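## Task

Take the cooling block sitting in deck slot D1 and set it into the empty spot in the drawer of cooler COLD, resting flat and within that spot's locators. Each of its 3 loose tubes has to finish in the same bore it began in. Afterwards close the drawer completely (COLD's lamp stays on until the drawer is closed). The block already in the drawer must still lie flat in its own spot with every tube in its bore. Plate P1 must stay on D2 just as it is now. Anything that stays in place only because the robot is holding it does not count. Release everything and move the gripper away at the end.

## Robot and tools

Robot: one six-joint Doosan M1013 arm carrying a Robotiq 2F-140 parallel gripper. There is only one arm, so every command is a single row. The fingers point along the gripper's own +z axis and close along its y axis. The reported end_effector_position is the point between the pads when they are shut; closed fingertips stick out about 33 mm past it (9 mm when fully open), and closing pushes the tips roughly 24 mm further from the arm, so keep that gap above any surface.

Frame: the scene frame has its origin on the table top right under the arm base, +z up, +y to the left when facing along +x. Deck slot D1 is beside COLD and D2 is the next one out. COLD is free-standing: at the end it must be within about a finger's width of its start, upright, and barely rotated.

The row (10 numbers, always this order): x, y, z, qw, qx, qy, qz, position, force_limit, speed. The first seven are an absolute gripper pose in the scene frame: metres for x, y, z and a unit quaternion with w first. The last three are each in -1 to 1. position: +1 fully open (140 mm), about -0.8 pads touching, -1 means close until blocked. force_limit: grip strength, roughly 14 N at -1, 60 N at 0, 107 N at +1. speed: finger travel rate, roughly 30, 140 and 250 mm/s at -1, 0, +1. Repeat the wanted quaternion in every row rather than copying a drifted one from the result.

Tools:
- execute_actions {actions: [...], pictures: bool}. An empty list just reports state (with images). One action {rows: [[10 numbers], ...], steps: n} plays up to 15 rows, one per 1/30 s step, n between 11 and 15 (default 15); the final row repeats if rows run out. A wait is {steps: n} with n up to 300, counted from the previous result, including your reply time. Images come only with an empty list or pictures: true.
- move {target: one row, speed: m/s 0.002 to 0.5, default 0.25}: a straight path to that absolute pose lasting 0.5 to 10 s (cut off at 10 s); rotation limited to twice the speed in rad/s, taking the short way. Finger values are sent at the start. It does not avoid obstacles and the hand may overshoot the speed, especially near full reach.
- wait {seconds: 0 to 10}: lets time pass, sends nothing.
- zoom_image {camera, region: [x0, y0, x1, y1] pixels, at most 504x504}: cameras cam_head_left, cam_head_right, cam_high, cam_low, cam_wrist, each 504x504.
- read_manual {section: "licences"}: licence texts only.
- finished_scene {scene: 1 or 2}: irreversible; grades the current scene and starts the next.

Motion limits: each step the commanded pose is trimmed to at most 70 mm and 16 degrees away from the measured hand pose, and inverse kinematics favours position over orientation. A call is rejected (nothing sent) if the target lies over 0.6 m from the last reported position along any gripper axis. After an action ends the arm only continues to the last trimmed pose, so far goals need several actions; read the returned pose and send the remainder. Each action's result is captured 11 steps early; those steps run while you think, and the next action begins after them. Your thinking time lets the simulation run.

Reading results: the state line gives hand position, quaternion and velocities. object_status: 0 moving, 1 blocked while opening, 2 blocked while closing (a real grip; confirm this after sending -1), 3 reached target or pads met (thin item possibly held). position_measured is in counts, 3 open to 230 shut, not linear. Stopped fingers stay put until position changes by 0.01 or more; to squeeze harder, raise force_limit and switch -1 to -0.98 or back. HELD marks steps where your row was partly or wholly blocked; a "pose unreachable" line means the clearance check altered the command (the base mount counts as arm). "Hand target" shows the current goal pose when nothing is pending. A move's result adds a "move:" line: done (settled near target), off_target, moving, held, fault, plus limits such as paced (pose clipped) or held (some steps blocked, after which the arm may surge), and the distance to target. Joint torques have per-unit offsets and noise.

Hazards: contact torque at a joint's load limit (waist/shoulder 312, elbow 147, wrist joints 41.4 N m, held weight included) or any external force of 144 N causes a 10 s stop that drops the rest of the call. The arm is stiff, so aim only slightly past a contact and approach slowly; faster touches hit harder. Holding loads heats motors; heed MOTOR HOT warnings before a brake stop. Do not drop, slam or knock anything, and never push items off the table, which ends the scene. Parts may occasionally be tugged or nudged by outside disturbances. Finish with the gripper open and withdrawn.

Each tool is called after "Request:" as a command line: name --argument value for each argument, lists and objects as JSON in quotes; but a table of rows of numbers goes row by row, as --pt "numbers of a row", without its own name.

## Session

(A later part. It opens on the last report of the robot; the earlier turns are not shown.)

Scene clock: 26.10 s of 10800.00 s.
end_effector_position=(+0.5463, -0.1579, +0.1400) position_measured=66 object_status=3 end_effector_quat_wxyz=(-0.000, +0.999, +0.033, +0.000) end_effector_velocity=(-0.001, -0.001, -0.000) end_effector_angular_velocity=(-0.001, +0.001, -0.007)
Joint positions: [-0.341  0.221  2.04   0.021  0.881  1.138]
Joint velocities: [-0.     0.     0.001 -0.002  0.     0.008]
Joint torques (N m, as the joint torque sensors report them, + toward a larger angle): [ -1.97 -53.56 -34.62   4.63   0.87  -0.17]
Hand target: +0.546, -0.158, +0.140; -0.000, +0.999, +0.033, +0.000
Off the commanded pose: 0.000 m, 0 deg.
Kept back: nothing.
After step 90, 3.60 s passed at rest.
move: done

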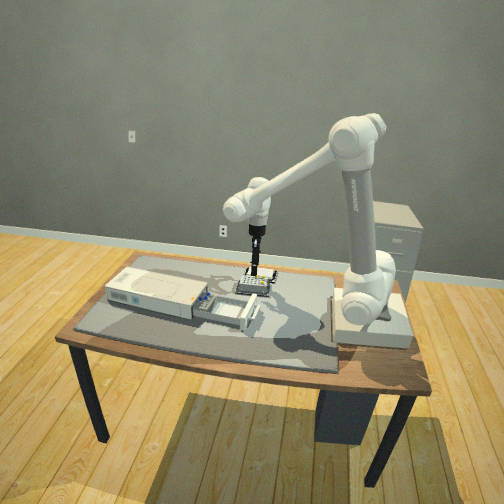

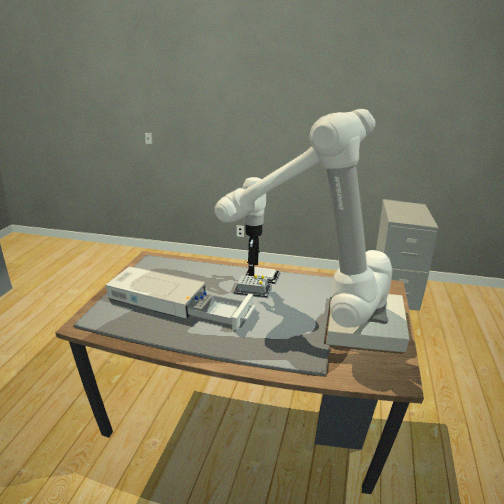

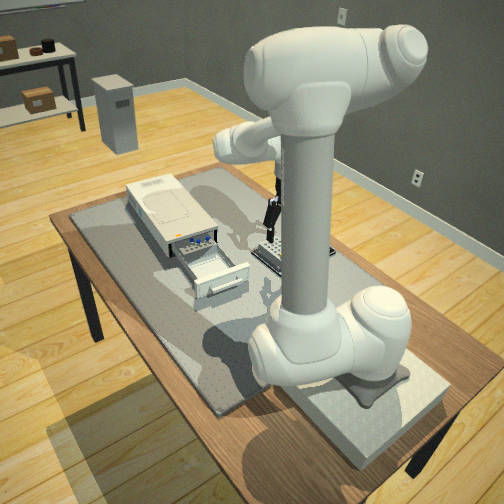

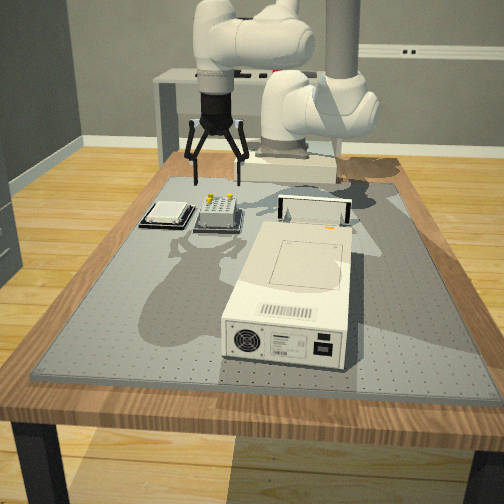

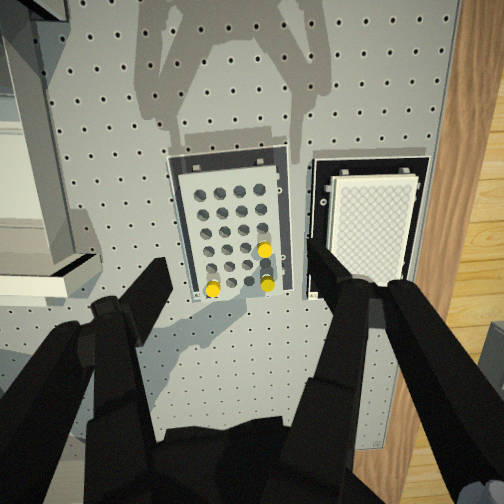

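Request:
move --target '[0.5491, -0.1543, 0.069, 0, 0.9998, 0.0192, 0, 0.5, 0, 0]' --speed 0.15

Scene clock: 31.40 s of 10800.00 s.
end_effector_position=(+0.5491, -0.1543, +0.0691) position_measured=66 object_status=3 end_effector_quat_wxyz=(+0.000, +1.000, +0.019, +0.000) end_effector_velocity=(+0.000, +0.001, -0.001) end_effector_angular_velocity=(+0.000, +0.000, +0.000)
Joint positions: [-0.331  0.312  2.086  0.023  0.743  1.172]
Joint velocities: [ 0.001  0.002  0.001  0.    -0.002  0.   ]
Joint torques (N m, as the joint torque sensors report them, + toward a larger angle): [  2.16 -56.95 -29.54   4.06   0.6   -0.07]
Hand target: +0.549, -0.154, +0.069; +0.000, +1.000, +0.019, -0.000
Off the commanded pose: 0.000 m, 0 deg.
Kept back: nothing.
After step 90, 1.33 s passed at rest.
move: done

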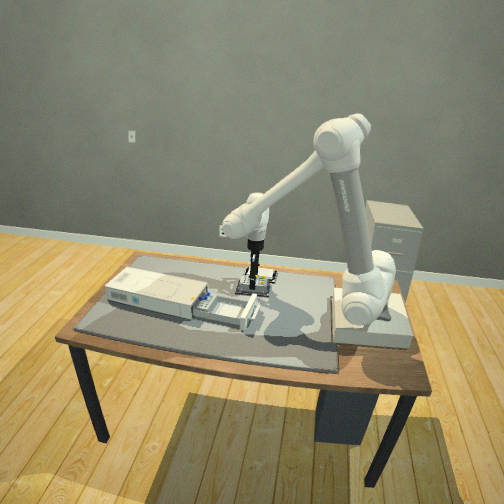

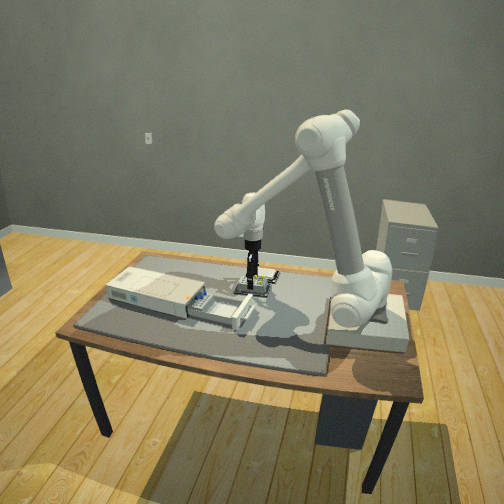

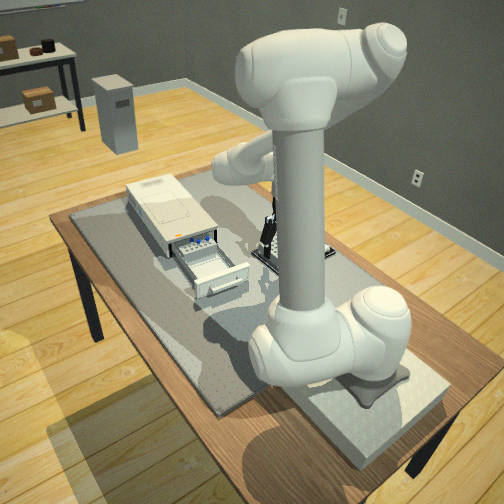

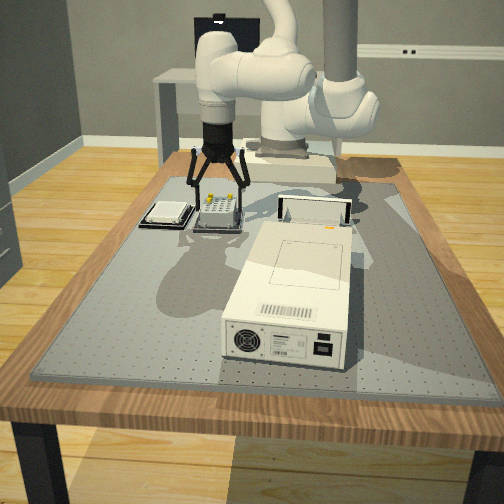

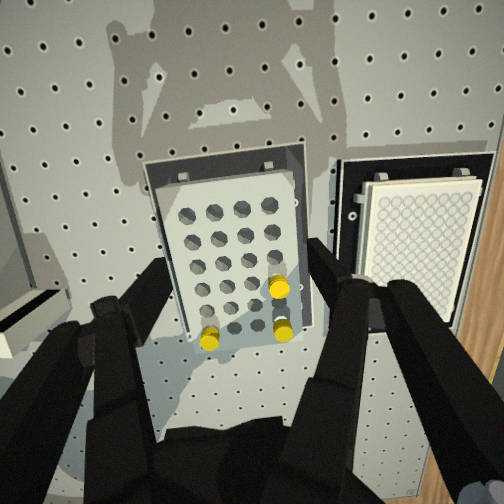

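Request:
zoom_image --camera "cam_wrist" --region '[135, 160, 335, 360]'

Region (135, 160, 335, 360) of cam_wrist's 504x504 image, scaled by 2.520, with more detail than that image has.

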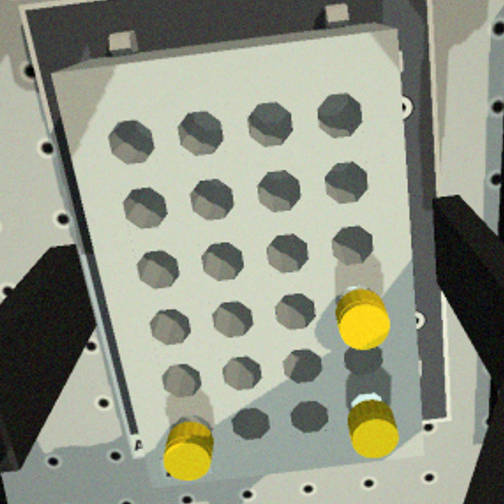

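Request:
move --target '[0.5485, -0.1547, 0.069, 0, 0.9998, 0.0192, 0, -1, 1, -0.6]' --speed 0.01

Scene clock: 33.63 s of 10800.00 s.
end_effector_position=(+0.5486, -0.1547, +0.0691) position_measured=106 object_status=2 end_effector_quat_wxyz=(-0.000, +1.000, +0.019, +0.000) end_effector_velocity=(+0.000, +0.001, +0.000) end_effector_angular_velocity=(+0.000, -0.001, +0.001)
Joint positions: [-0.332  0.312  2.087  0.023  0.743  1.171]
Joint velocities: [ 0.001 -0.    -0.     0.001 -0.    -0.001]
Joint torques (N m, as the joint torque sensors report them, + toward a larger angle): [-11.42 -34.15 -13.91  -0.67  -0.98   0.1 ]
Hand target: +0.549, -0.155, +0.069; -0.000, +1.000, +0.019, +0.000
Off the commanded pose: 0.000 m, 0 deg.
Kept back: nothing.
move: done

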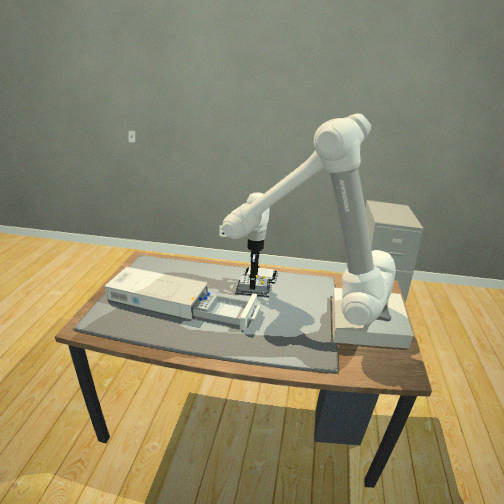

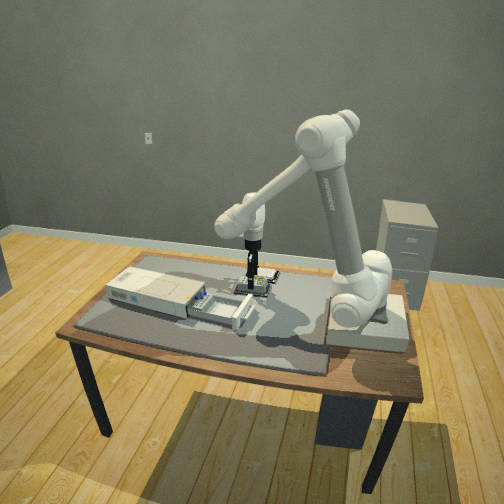

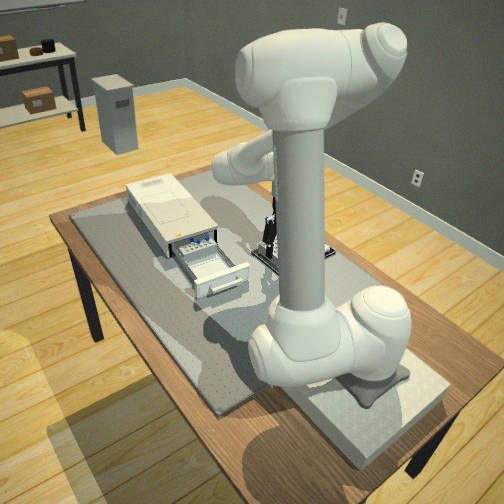

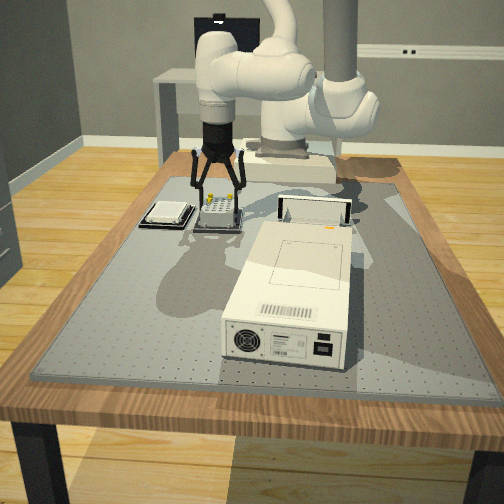

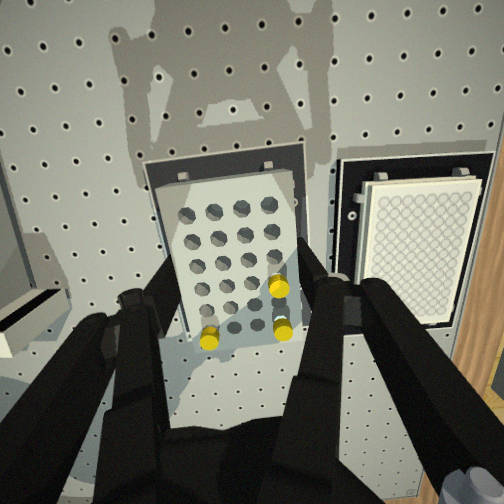

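Request:
move --target '[0.5486, -0.1542, 0.078, 0, 0.9998, 0.0192, 0, -1, 1, -0.6]' --speed 0.025

Scene clock: 34.97 s of 10800.00 s.
end_effector_position=(+0.5486, -0.1542, +0.0779) position_measured=107 object_status=2 end_effector_quat_wxyz=(-0.000, +1.000, +0.019, -0.000) end_effector_velocity=(+0.000, +0.001, +0.001) end_effector_angular_velocity=(+0.000, -0.000, +0.000)
Joint positions: [-0.331  0.3    2.082  0.023  0.76   1.172]
Joint velocities: [ 0.001 -0.002 -0.001  0.     0.003  0.001]
Joint torques (N m, as the joint torque sensors report them, + toward a larger angle): [  1.1  -60.66 -33.95   4.41   0.69   0.23]
Hand target: +0.549, -0.154, +0.078; -0.000, +1.000, +0.019, +0.000
Off the commanded pose: 0.000 m, 0 deg.
Kept back: nothing.
move: done

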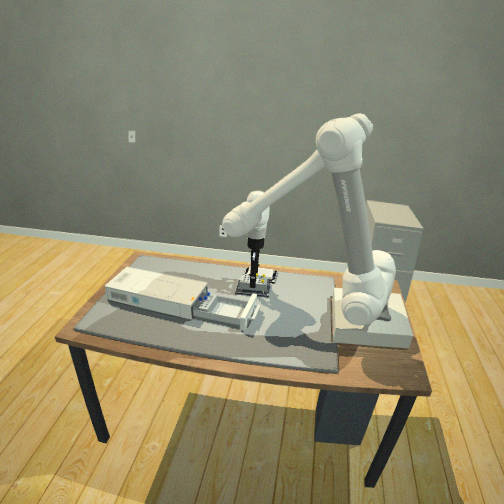

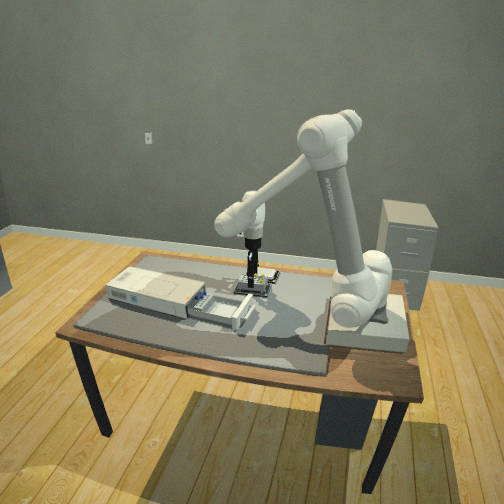

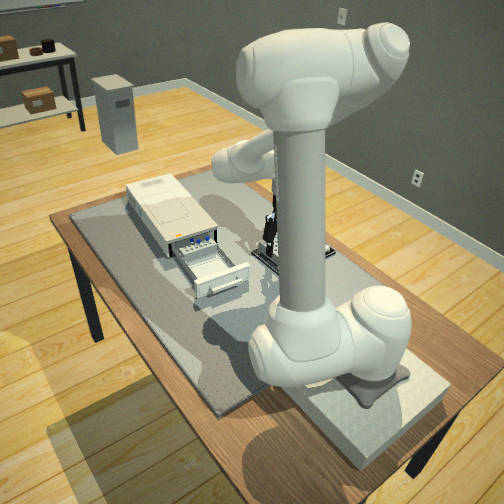

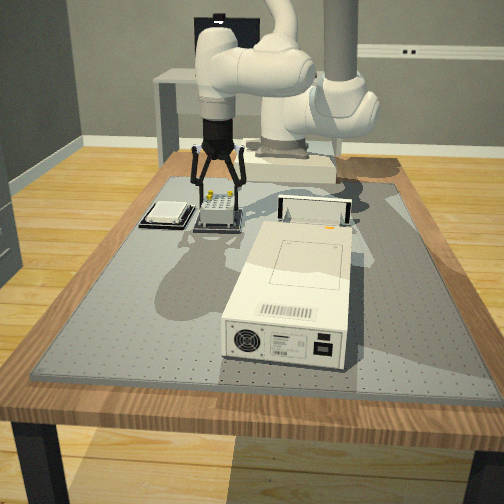

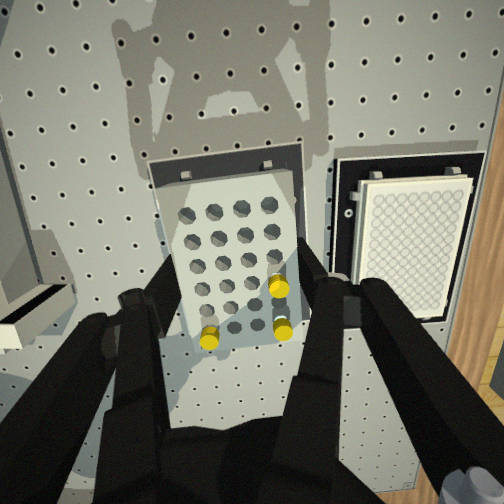

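Request:
move --target '[0.556, -0.125, 0.152, 0, 0.9613, 0.2756, 0, -1, 1, -0.6]' --speed 0.3

Request:
move --target '[0.6159, 0.0928, 0.15, 0, 0.7420, 0.6704, 0, -1, 1, -0.6]' --speed 0.3

Scene clock: 37.17 s of 10800.00 s.
end_effector_position=(+0.5559, -0.1249, +0.1519) position_measured=107 object_status=2 end_effector_quat_wxyz=(+0.000, +0.961, +0.275, -0.000) end_effector_velocity=(-0.001, +0.001, +0.001) end_effector_angular_velocity=(+0.002, +0.002, +0.009)
Joint positions: [-0.28   0.208  2.028  0.019  0.905  0.708]
Joint velocities: [ 0.    -0.001  0.     0.001  0.003 -0.01 ]
Joint torques (N m, as the joint torque sensors report them, + toward a larger angle): [  1.13 -59.03 -38.25   4.34   0.51  -0.1 ]
Hand target: +0.556, -0.125, +0.152; +0.000, +0.961, +0.276, -0.000
Off the commanded pose: 0.000 m, 0 deg.
Kept back: nothing.
move: done

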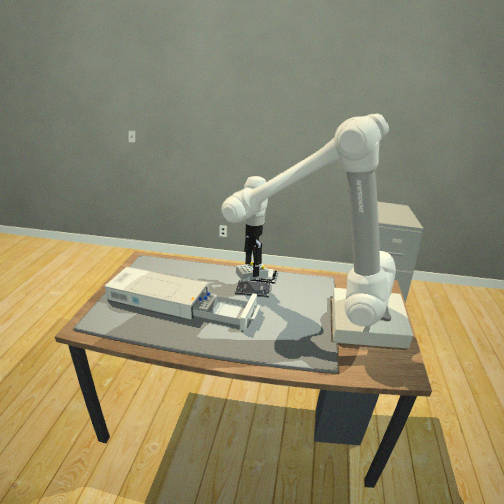

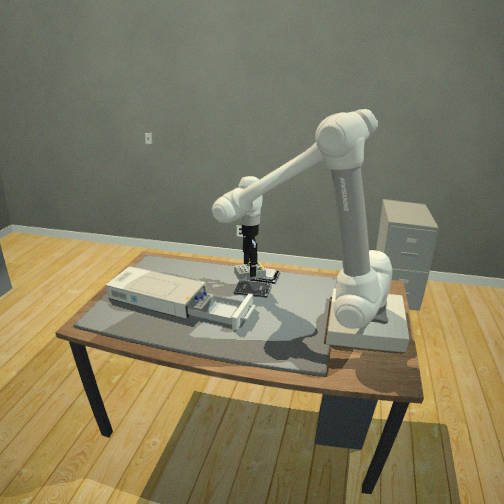

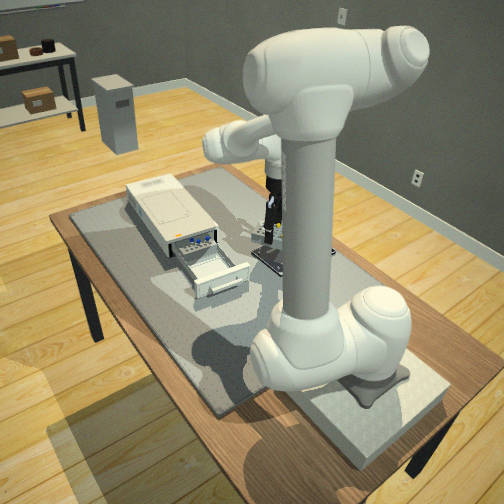

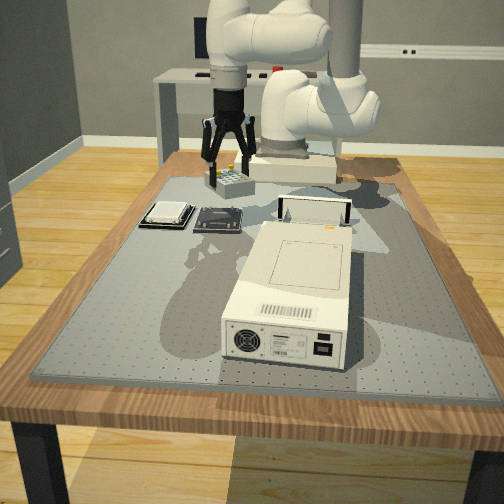

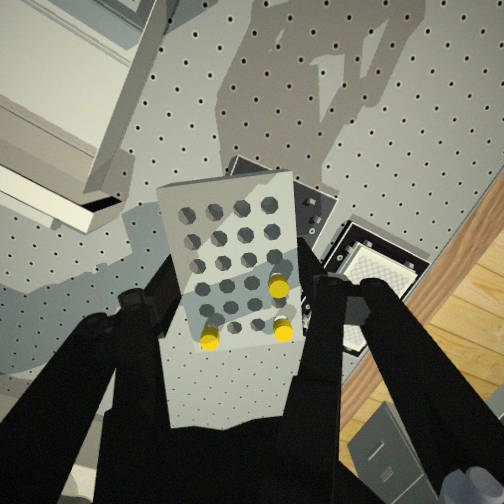

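Scene clock: 39.20 s of 10800.00 s.
end_effector_position=(+0.6155, +0.0926, +0.1500) position_measured=107 object_status=2 end_effector_quat_wxyz=(+0.000, +0.742, +0.670, -0.000) end_effector_velocity=(+0.000, +0.001, -0.000) end_effector_angular_velocity=(+0.000, +0.001, +0.007)
Joint positions: [0.097 0.277 1.932 0.017 0.926 0.177]
Joint velocities: [ 0.002  0.001 -0.001  0.     0.    -0.005]
Joint torques (N m, as the joint torque sensors report them, + toward a larger angle): [  1.77 -68.46 -39.24   3.99   0.46   0.39]
Hand target: +0.616, +0.093, +0.150; +0.000, +0.742, +0.670, -0.000
Off the commanded pose: 0.000 m, 0 deg.
Kept back: nothing.
move: done

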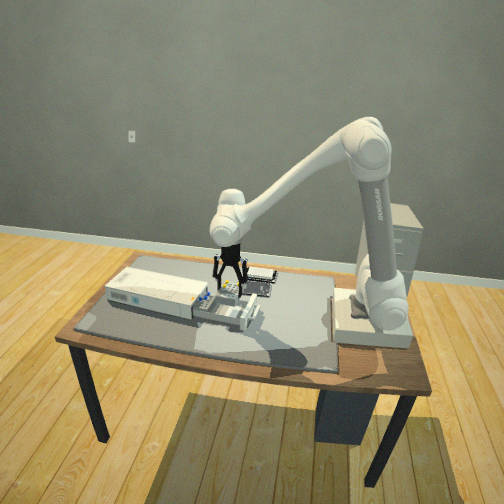

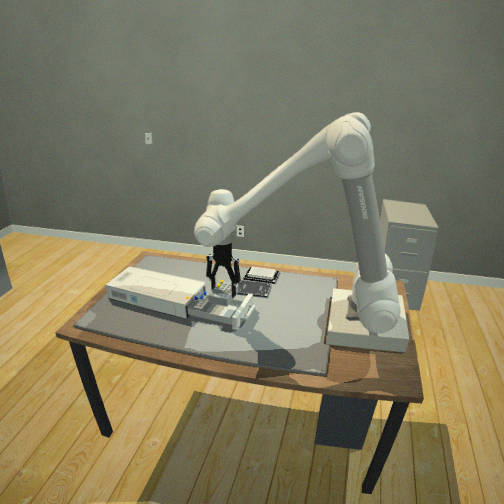

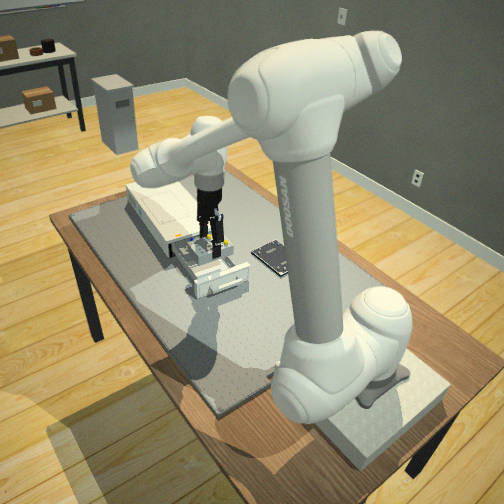

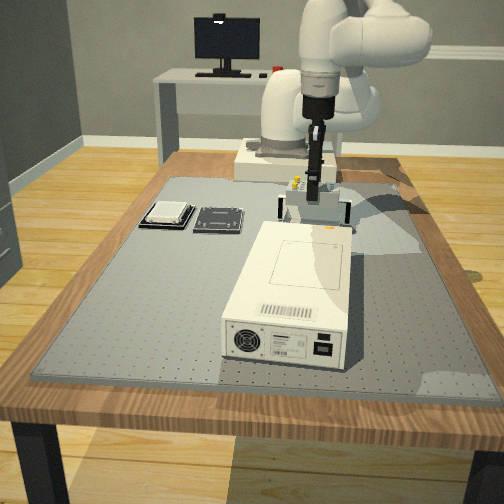

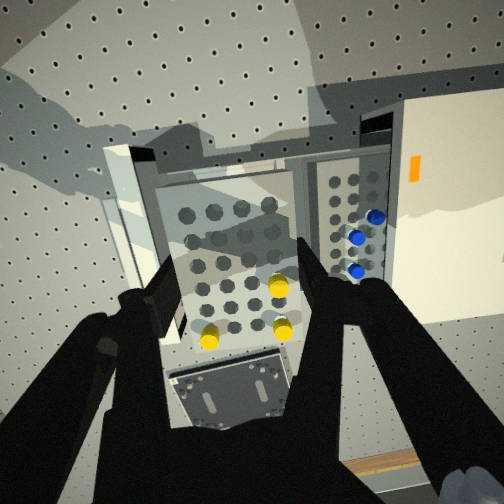

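Request:
execute_actions --actions '[]'

Scene clock: 40.80 s of 10800.00 s.
end_effector_position=(+0.6155, +0.0927, +0.1500) position_measured=107 object_status=2 end_effector_quat_wxyz=(+0.000, +0.742, +0.670, -0.000) end_effector_velocity=(+0.000, +0.001, +0.000) end_effector_angular_velocity=(+0.000, -0.000, +0.000)
Joint positions: [0.097 0.277 1.932 0.017 0.926 0.176]
Joint velocities: [ 0.001 -0.    -0.     0.    -0.     0.001]
Joint torques (N m, as the joint torque sensors report them, + toward a larger angle): [ -0.19 -66.58 -38.79   4.64   0.21   0.13]
Hand target: +0.616, +0.093, +0.150; +0.000, +0.742, +0.670, -0.000
Off the commanded pose: 0.000 m, 0 deg.
Kept back: nothing.
Steps of this call (steps 1 to 48: nothing new was sent). Readings (end_effector_position | what the end effector reports):
1: (+0.6155, +0.0927, +0.1500) | position_measured=107 object_status=2
2: (+0.6155, +0.0927, +0.1500) | position_measured=107 object_status=2
4: (+0.6155, +0.0927, +0.1500) | position_measured=107 object_status=2
8: (+0.6155, +0.0927, +0.1500) | position_measured=107 object_status=2
48: the state above

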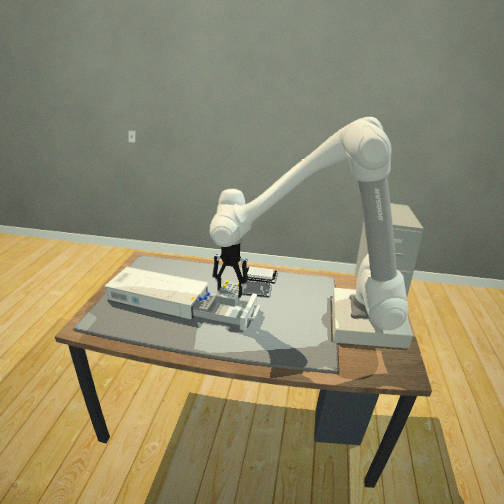

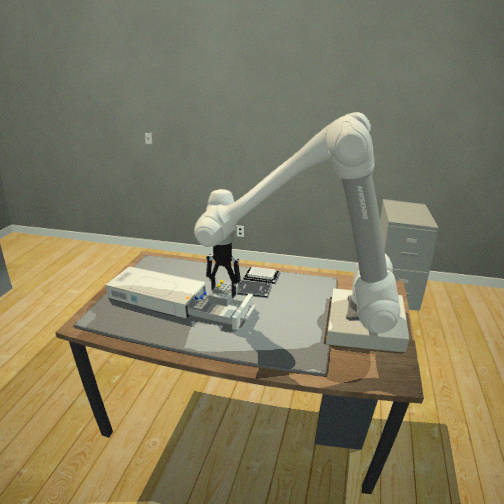

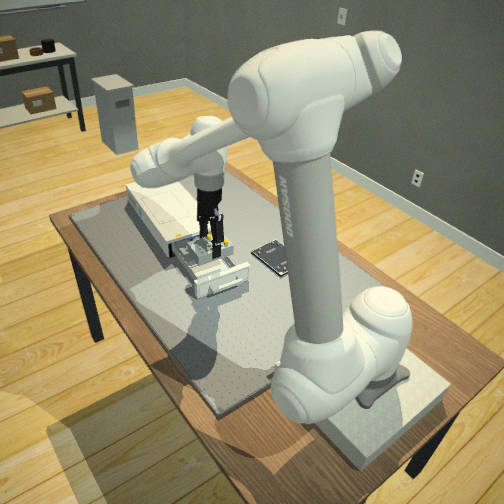

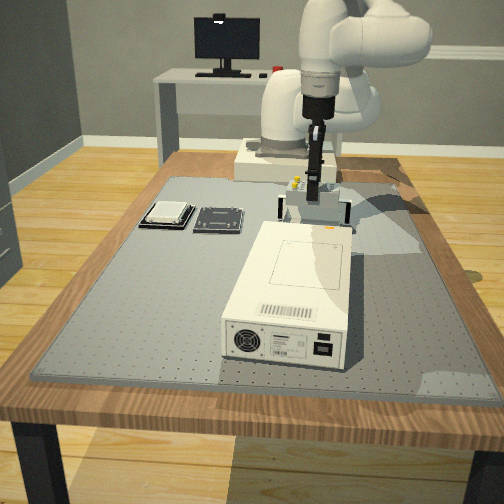

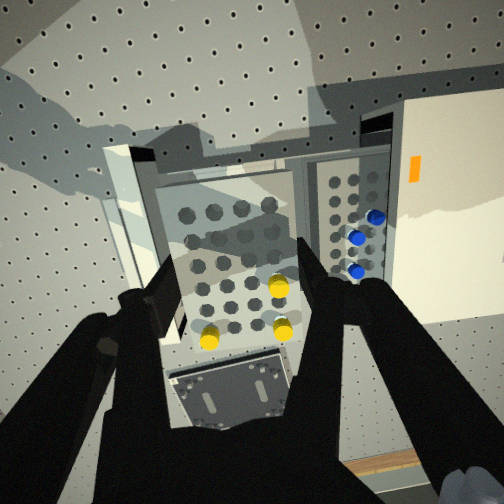

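Request:
move --target '[0.6159,0.0928,0.080,0,0.7420,0.6704,0,-1,1,-0.6]' --speed 0.12

Scene clock: 42.13 s of 10800.00 s.
end_effector_position=(+0.6159, +0.0928, +0.0801) position_measured=107 object_status=2 end_effector_quat_wxyz=(+0.000, +0.742, +0.670, +0.000) end_effector_velocity=(+0.000, +0.001, -0.002) end_effector_angular_velocity=(-0.000, -0.000, +0.001)
Joint positions: [0.099 0.356 1.98  0.019 0.798 0.174]
Joint velocities: [ 0.001  0.002  0.001 -0.    -0.003 -0.   ]
Joint torques (N m, as the joint torque sensors report them, + toward a larger angle): [  0.2  -73.71 -34.83   4.04   0.05   0.13]
Hand target: +0.616, +0.093, +0.080; +0.000, +0.742, +0.670, -0.000
Off the commanded pose: 0.000 m, 0 deg.
Kept back: nothing.
move: done

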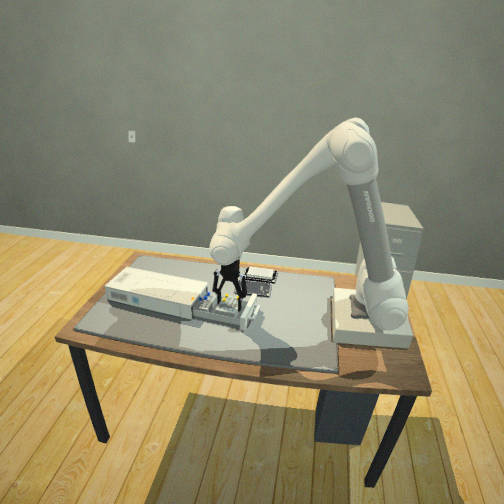

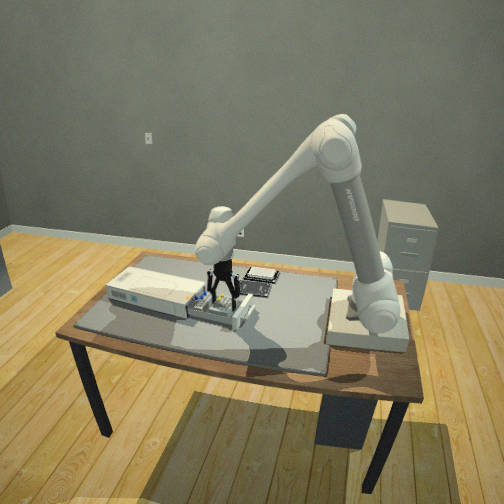

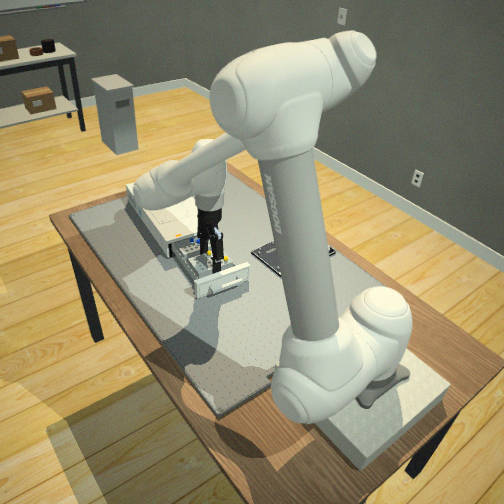

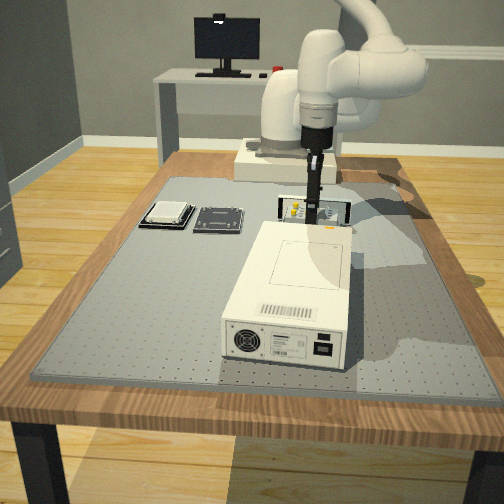

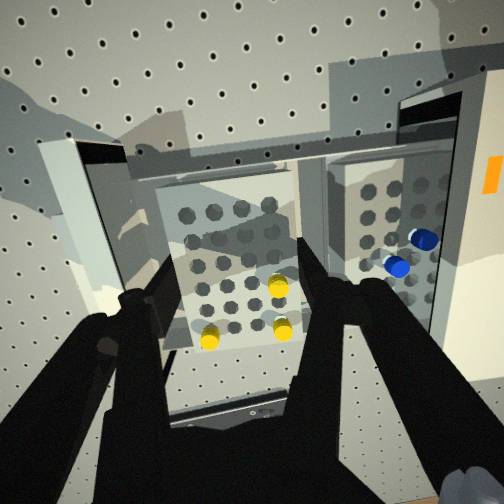

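Request:
zoom_image --camera "cam_wrist" --region '[110, 130, 400, 290]'

Region (110, 130, 400, 290) of cam_wrist's 504x504 image, scaled by 1.738, with more detail than that image has; it fills the top 278 rows of this view, and the rest is white.

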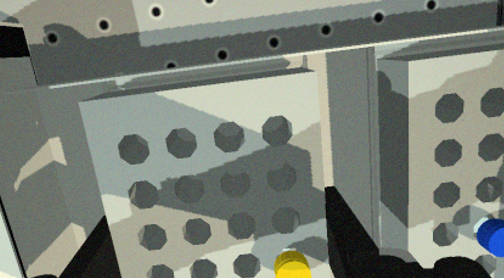

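Request:
zoom_image --camera "cam_wrist" --region '[270, 140, 400, 210]'

Request:
zoom_image --camera "cam_wrist" --region '[130, 150, 260, 220]'

Region (270, 140, 400, 210) of cam_wrist's 504x504 image, scaled by 3.877, with more detail than that image has; it fills the top 271 rows of this view, and the rest is white.

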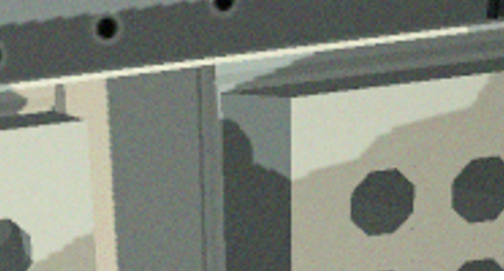

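Region (130, 150, 260, 220) of cam_wrist's 504x504 image, scaled by 3.877, with more detail than that image has; it fills the top 271 rows of this view, and the rest is white.

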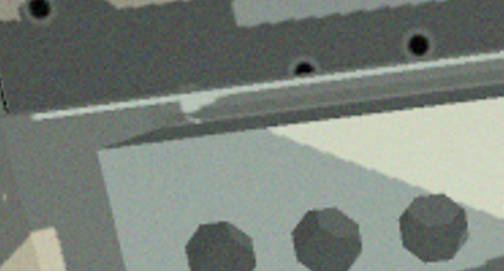

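Request:
move --target '[0.6158,0.0921,0.0735,0,0.7420,0.6704,0,-1,1,-0.6]' --speed 0.015

Scene clock: 44.93 s of 10800.00 s.
end_effector_position=(+0.6158, +0.0921, +0.0736) position_measured=107 object_status=2 end_effector_quat_wxyz=(+0.000, +0.742, +0.670, -0.000) end_effector_velocity=(-0.000, +0.000, -0.002) end_effector_angular_velocity=(-0.000, +0.000, +0.001)
Joint positions: [0.098 0.364 1.984 0.02  0.786 0.173]
Joint velocities: [ 0.     0.002  0.002 -0.    -0.003  0.   ]
Joint torques (N m, as the joint torque sensors report them, + toward a larger angle): [  1.46 -70.88 -33.82   4.24   0.41  -0.06]
Hand target: +0.616, +0.092, +0.073; +0.000, +0.742, +0.670, -0.000
Off the commanded pose: 0.000 m, 0 deg.
Kept back: nothing.
move: done

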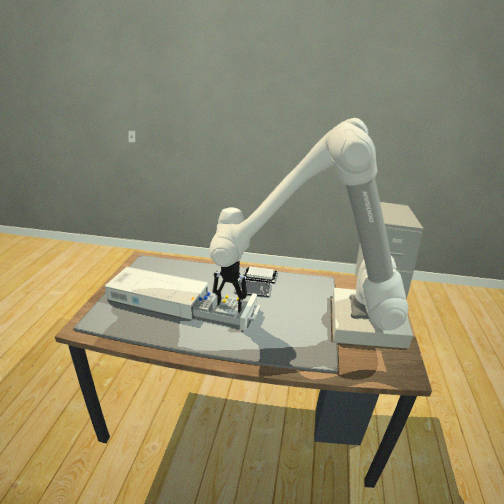

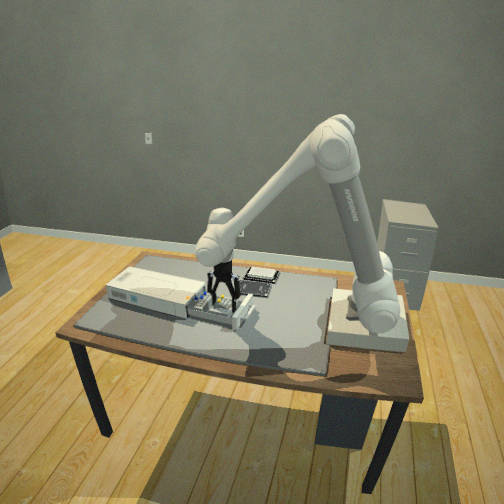

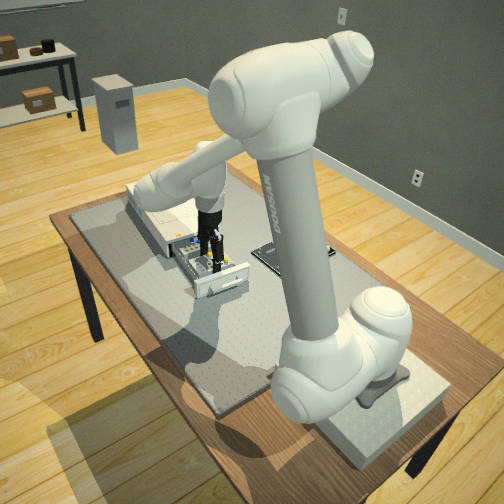

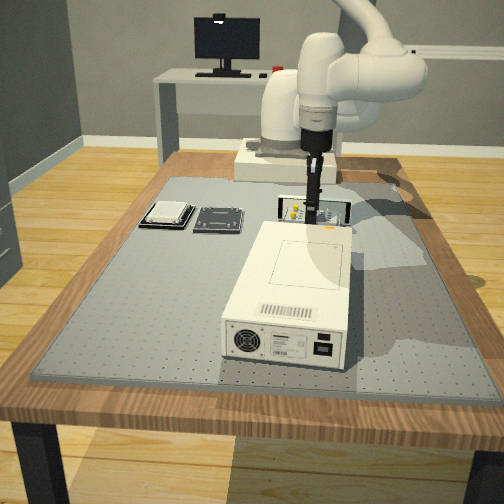

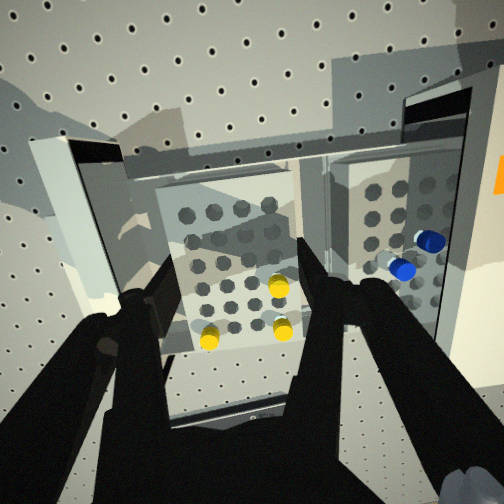

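Request:
execute_actions --actions '[]' --pictures false

Scene clock: 45.23 s of 10800.00 s.
end_effector_position=(+0.6158, +0.0921, +0.0735) position_measured=107 object_status=2 end_effector_quat_wxyz=(+0.000, +0.742, +0.670, +0.000) end_effector_velocity=(+0.001, +0.000, +0.001) end_effector_angular_velocity=(+0.001, -0.002, +0.001)
Joint positions: [0.098 0.364 1.985 0.02  0.786 0.173]
Joint velocities: [ 0.     0.    -0.002  0.001 -0.    -0.001]
Joint torques (N m, as the joint torque sensors report them, + toward a larger angle): [  0.17 -74.12 -35.68   4.22   0.16   0.03]
Hand target: +0.616, +0.092, +0.073; +0.000, +0.742, +0.670, -0.000
Off the commanded pose: 0.000 m, 0 deg.
Kept back: nothing.
Steps of this call (steps 1 to 9: nothing new was sent). Readings (end_effector_position | what the end effector reports):
1: (+0.6158, +0.0921, +0.0736) | position_measured=107 object_status=2
2: (+0.6158, +0.0921, +0.0736) | position_measured=107 object_status=2
4: (+0.6158, +0.0921, +0.0735) | position_measured=107 object_status=2
8: (+0.6158, +0.0921, +0.0735) | position_measured=107 object_status=2
9: the state above

No contact yet. Continue slowly.

Request:
move --target '[0.6158,0.0921,0.0715,0,0.7420,0.6704,0,-1,1,-0.6]' --speed 0.008

Scene clock: 47.87 s of 10800.00 s.
end_effector_position=(+0.6158, +0.0921, +0.0715) position_measured=107 object_status=2 end_effector_quat_wxyz=(+0.000, +0.742, +0.670, -0.000) end_effector_velocity=(+0.001, -0.000, -0.000) end_effector_angular_velocity=(-0.000, -0.001, +0.000)
Joint positions: [0.098 0.367 1.986 0.02  0.782 0.173]
Joint velocities: [ 0.     0.    -0.    -0.    -0.001 -0.   ]
Joint torques (N m, as the joint torque sensors report them, + toward a larger angle): [  3.36 -71.1  -34.64   4.19   0.37  -0.13]
Hand target: +0.616, +0.092, +0.071; +0.000, +0.742, +0.670, -0.000
Off the commanded pose: 0.000 m, 0 deg.
Kept back: nothing.
move: done

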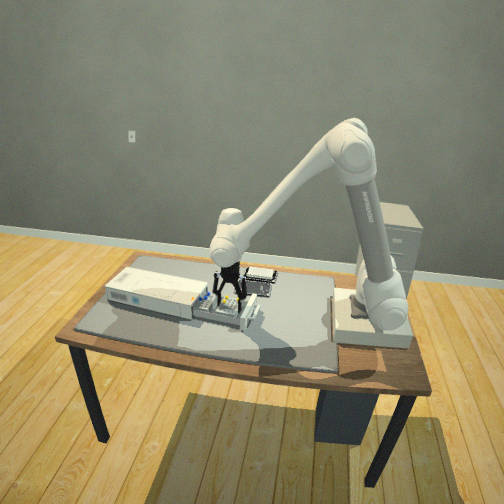

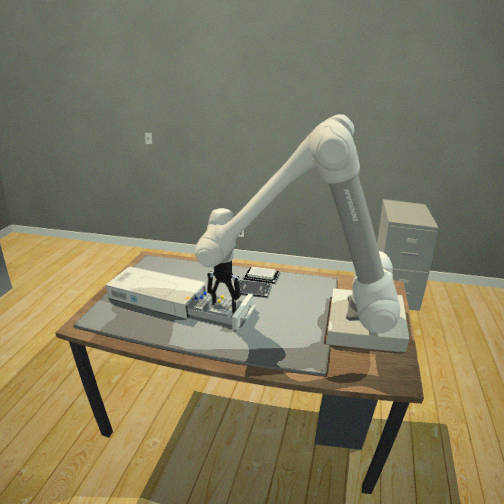

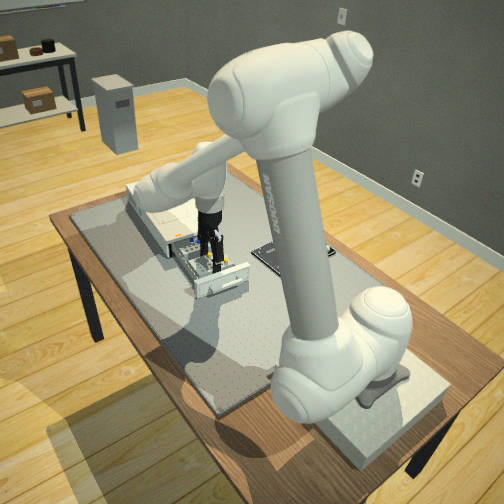

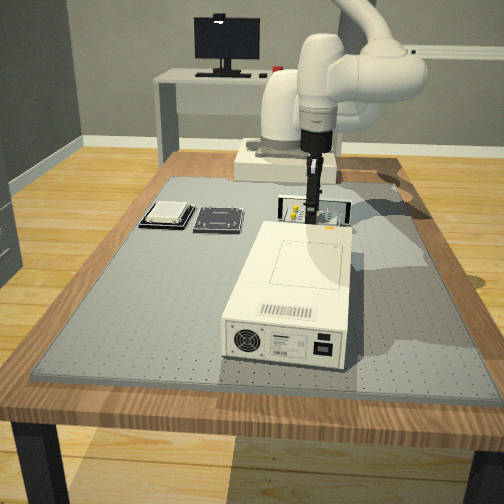

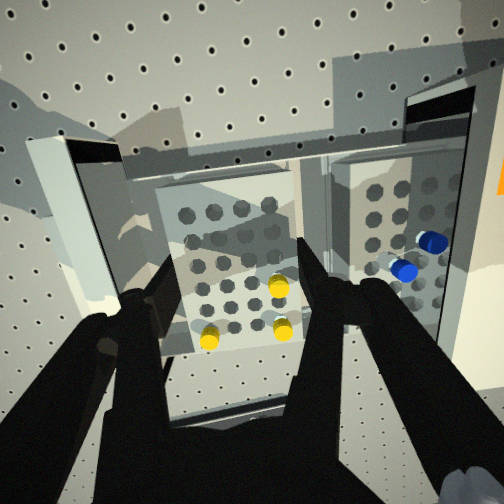

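Request:
move --target '[0.6158,0.0921,0.0705,0,0.7420,0.6704,0,-1,1,-0.6]' --speed 0.006

Scene clock: 48.80 s of 10800.00 s.
end_effector_position=(+0.6159, +0.0921, +0.0706) position_measured=107 object_status=2 end_effector_quat_wxyz=(+0.000, +0.742, +0.670, +0.000) end_effector_velocity=(-0.000, +0.000, -0.001) end_effector_angular_velocity=(-0.000, +0.001, +0.002)
Joint positions: [0.098 0.368 1.986 0.02  0.78  0.173]
Joint velocities: [ 0.001  0.001  0.001 -0.    -0.    -0.002]
Joint torques (N m, as the joint torque sensors report them, + toward a larger angle): [  3.39 -48.22 -19.62   4.44  -0.51   0.01]
Hand target: +0.616, +0.092, +0.071; +0.000, +0.742, +0.670, -0.000
Off the commanded pose: 0.000 m, 0 deg.
Kept back: nothing.
move: done

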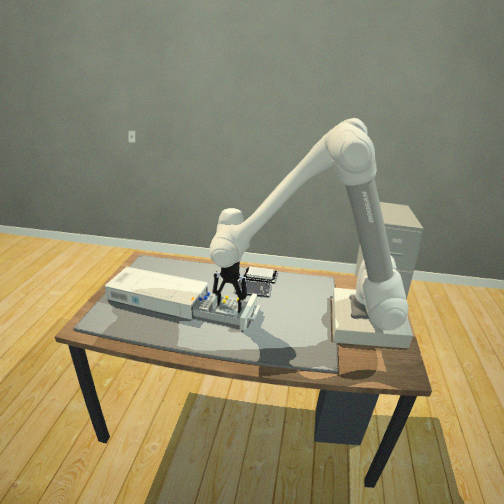

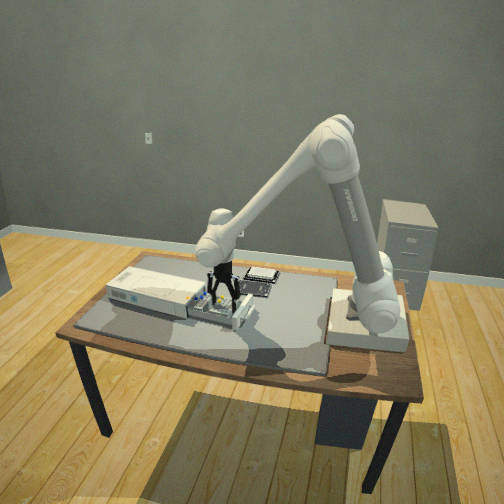

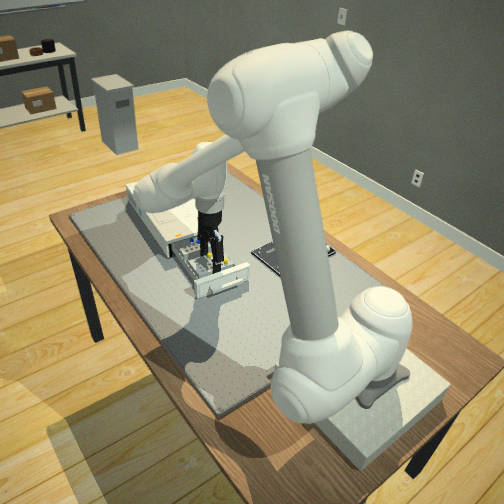

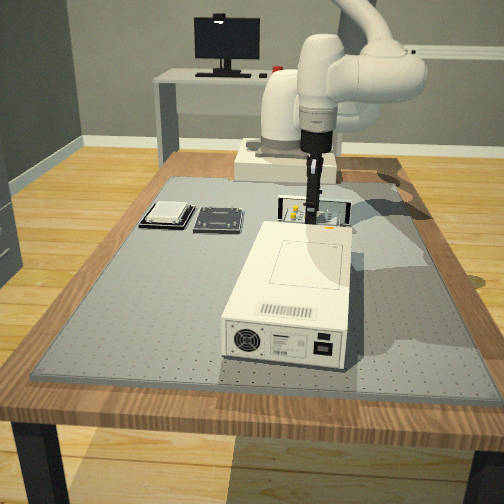

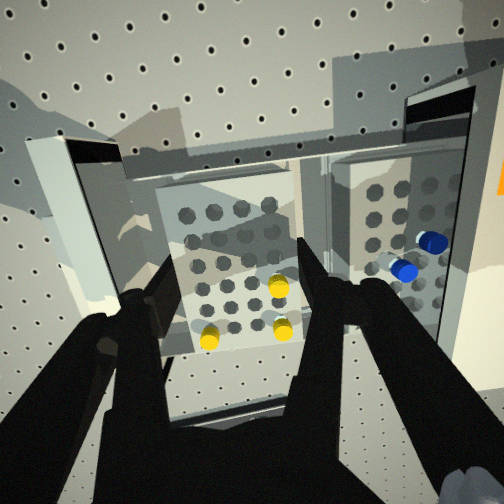

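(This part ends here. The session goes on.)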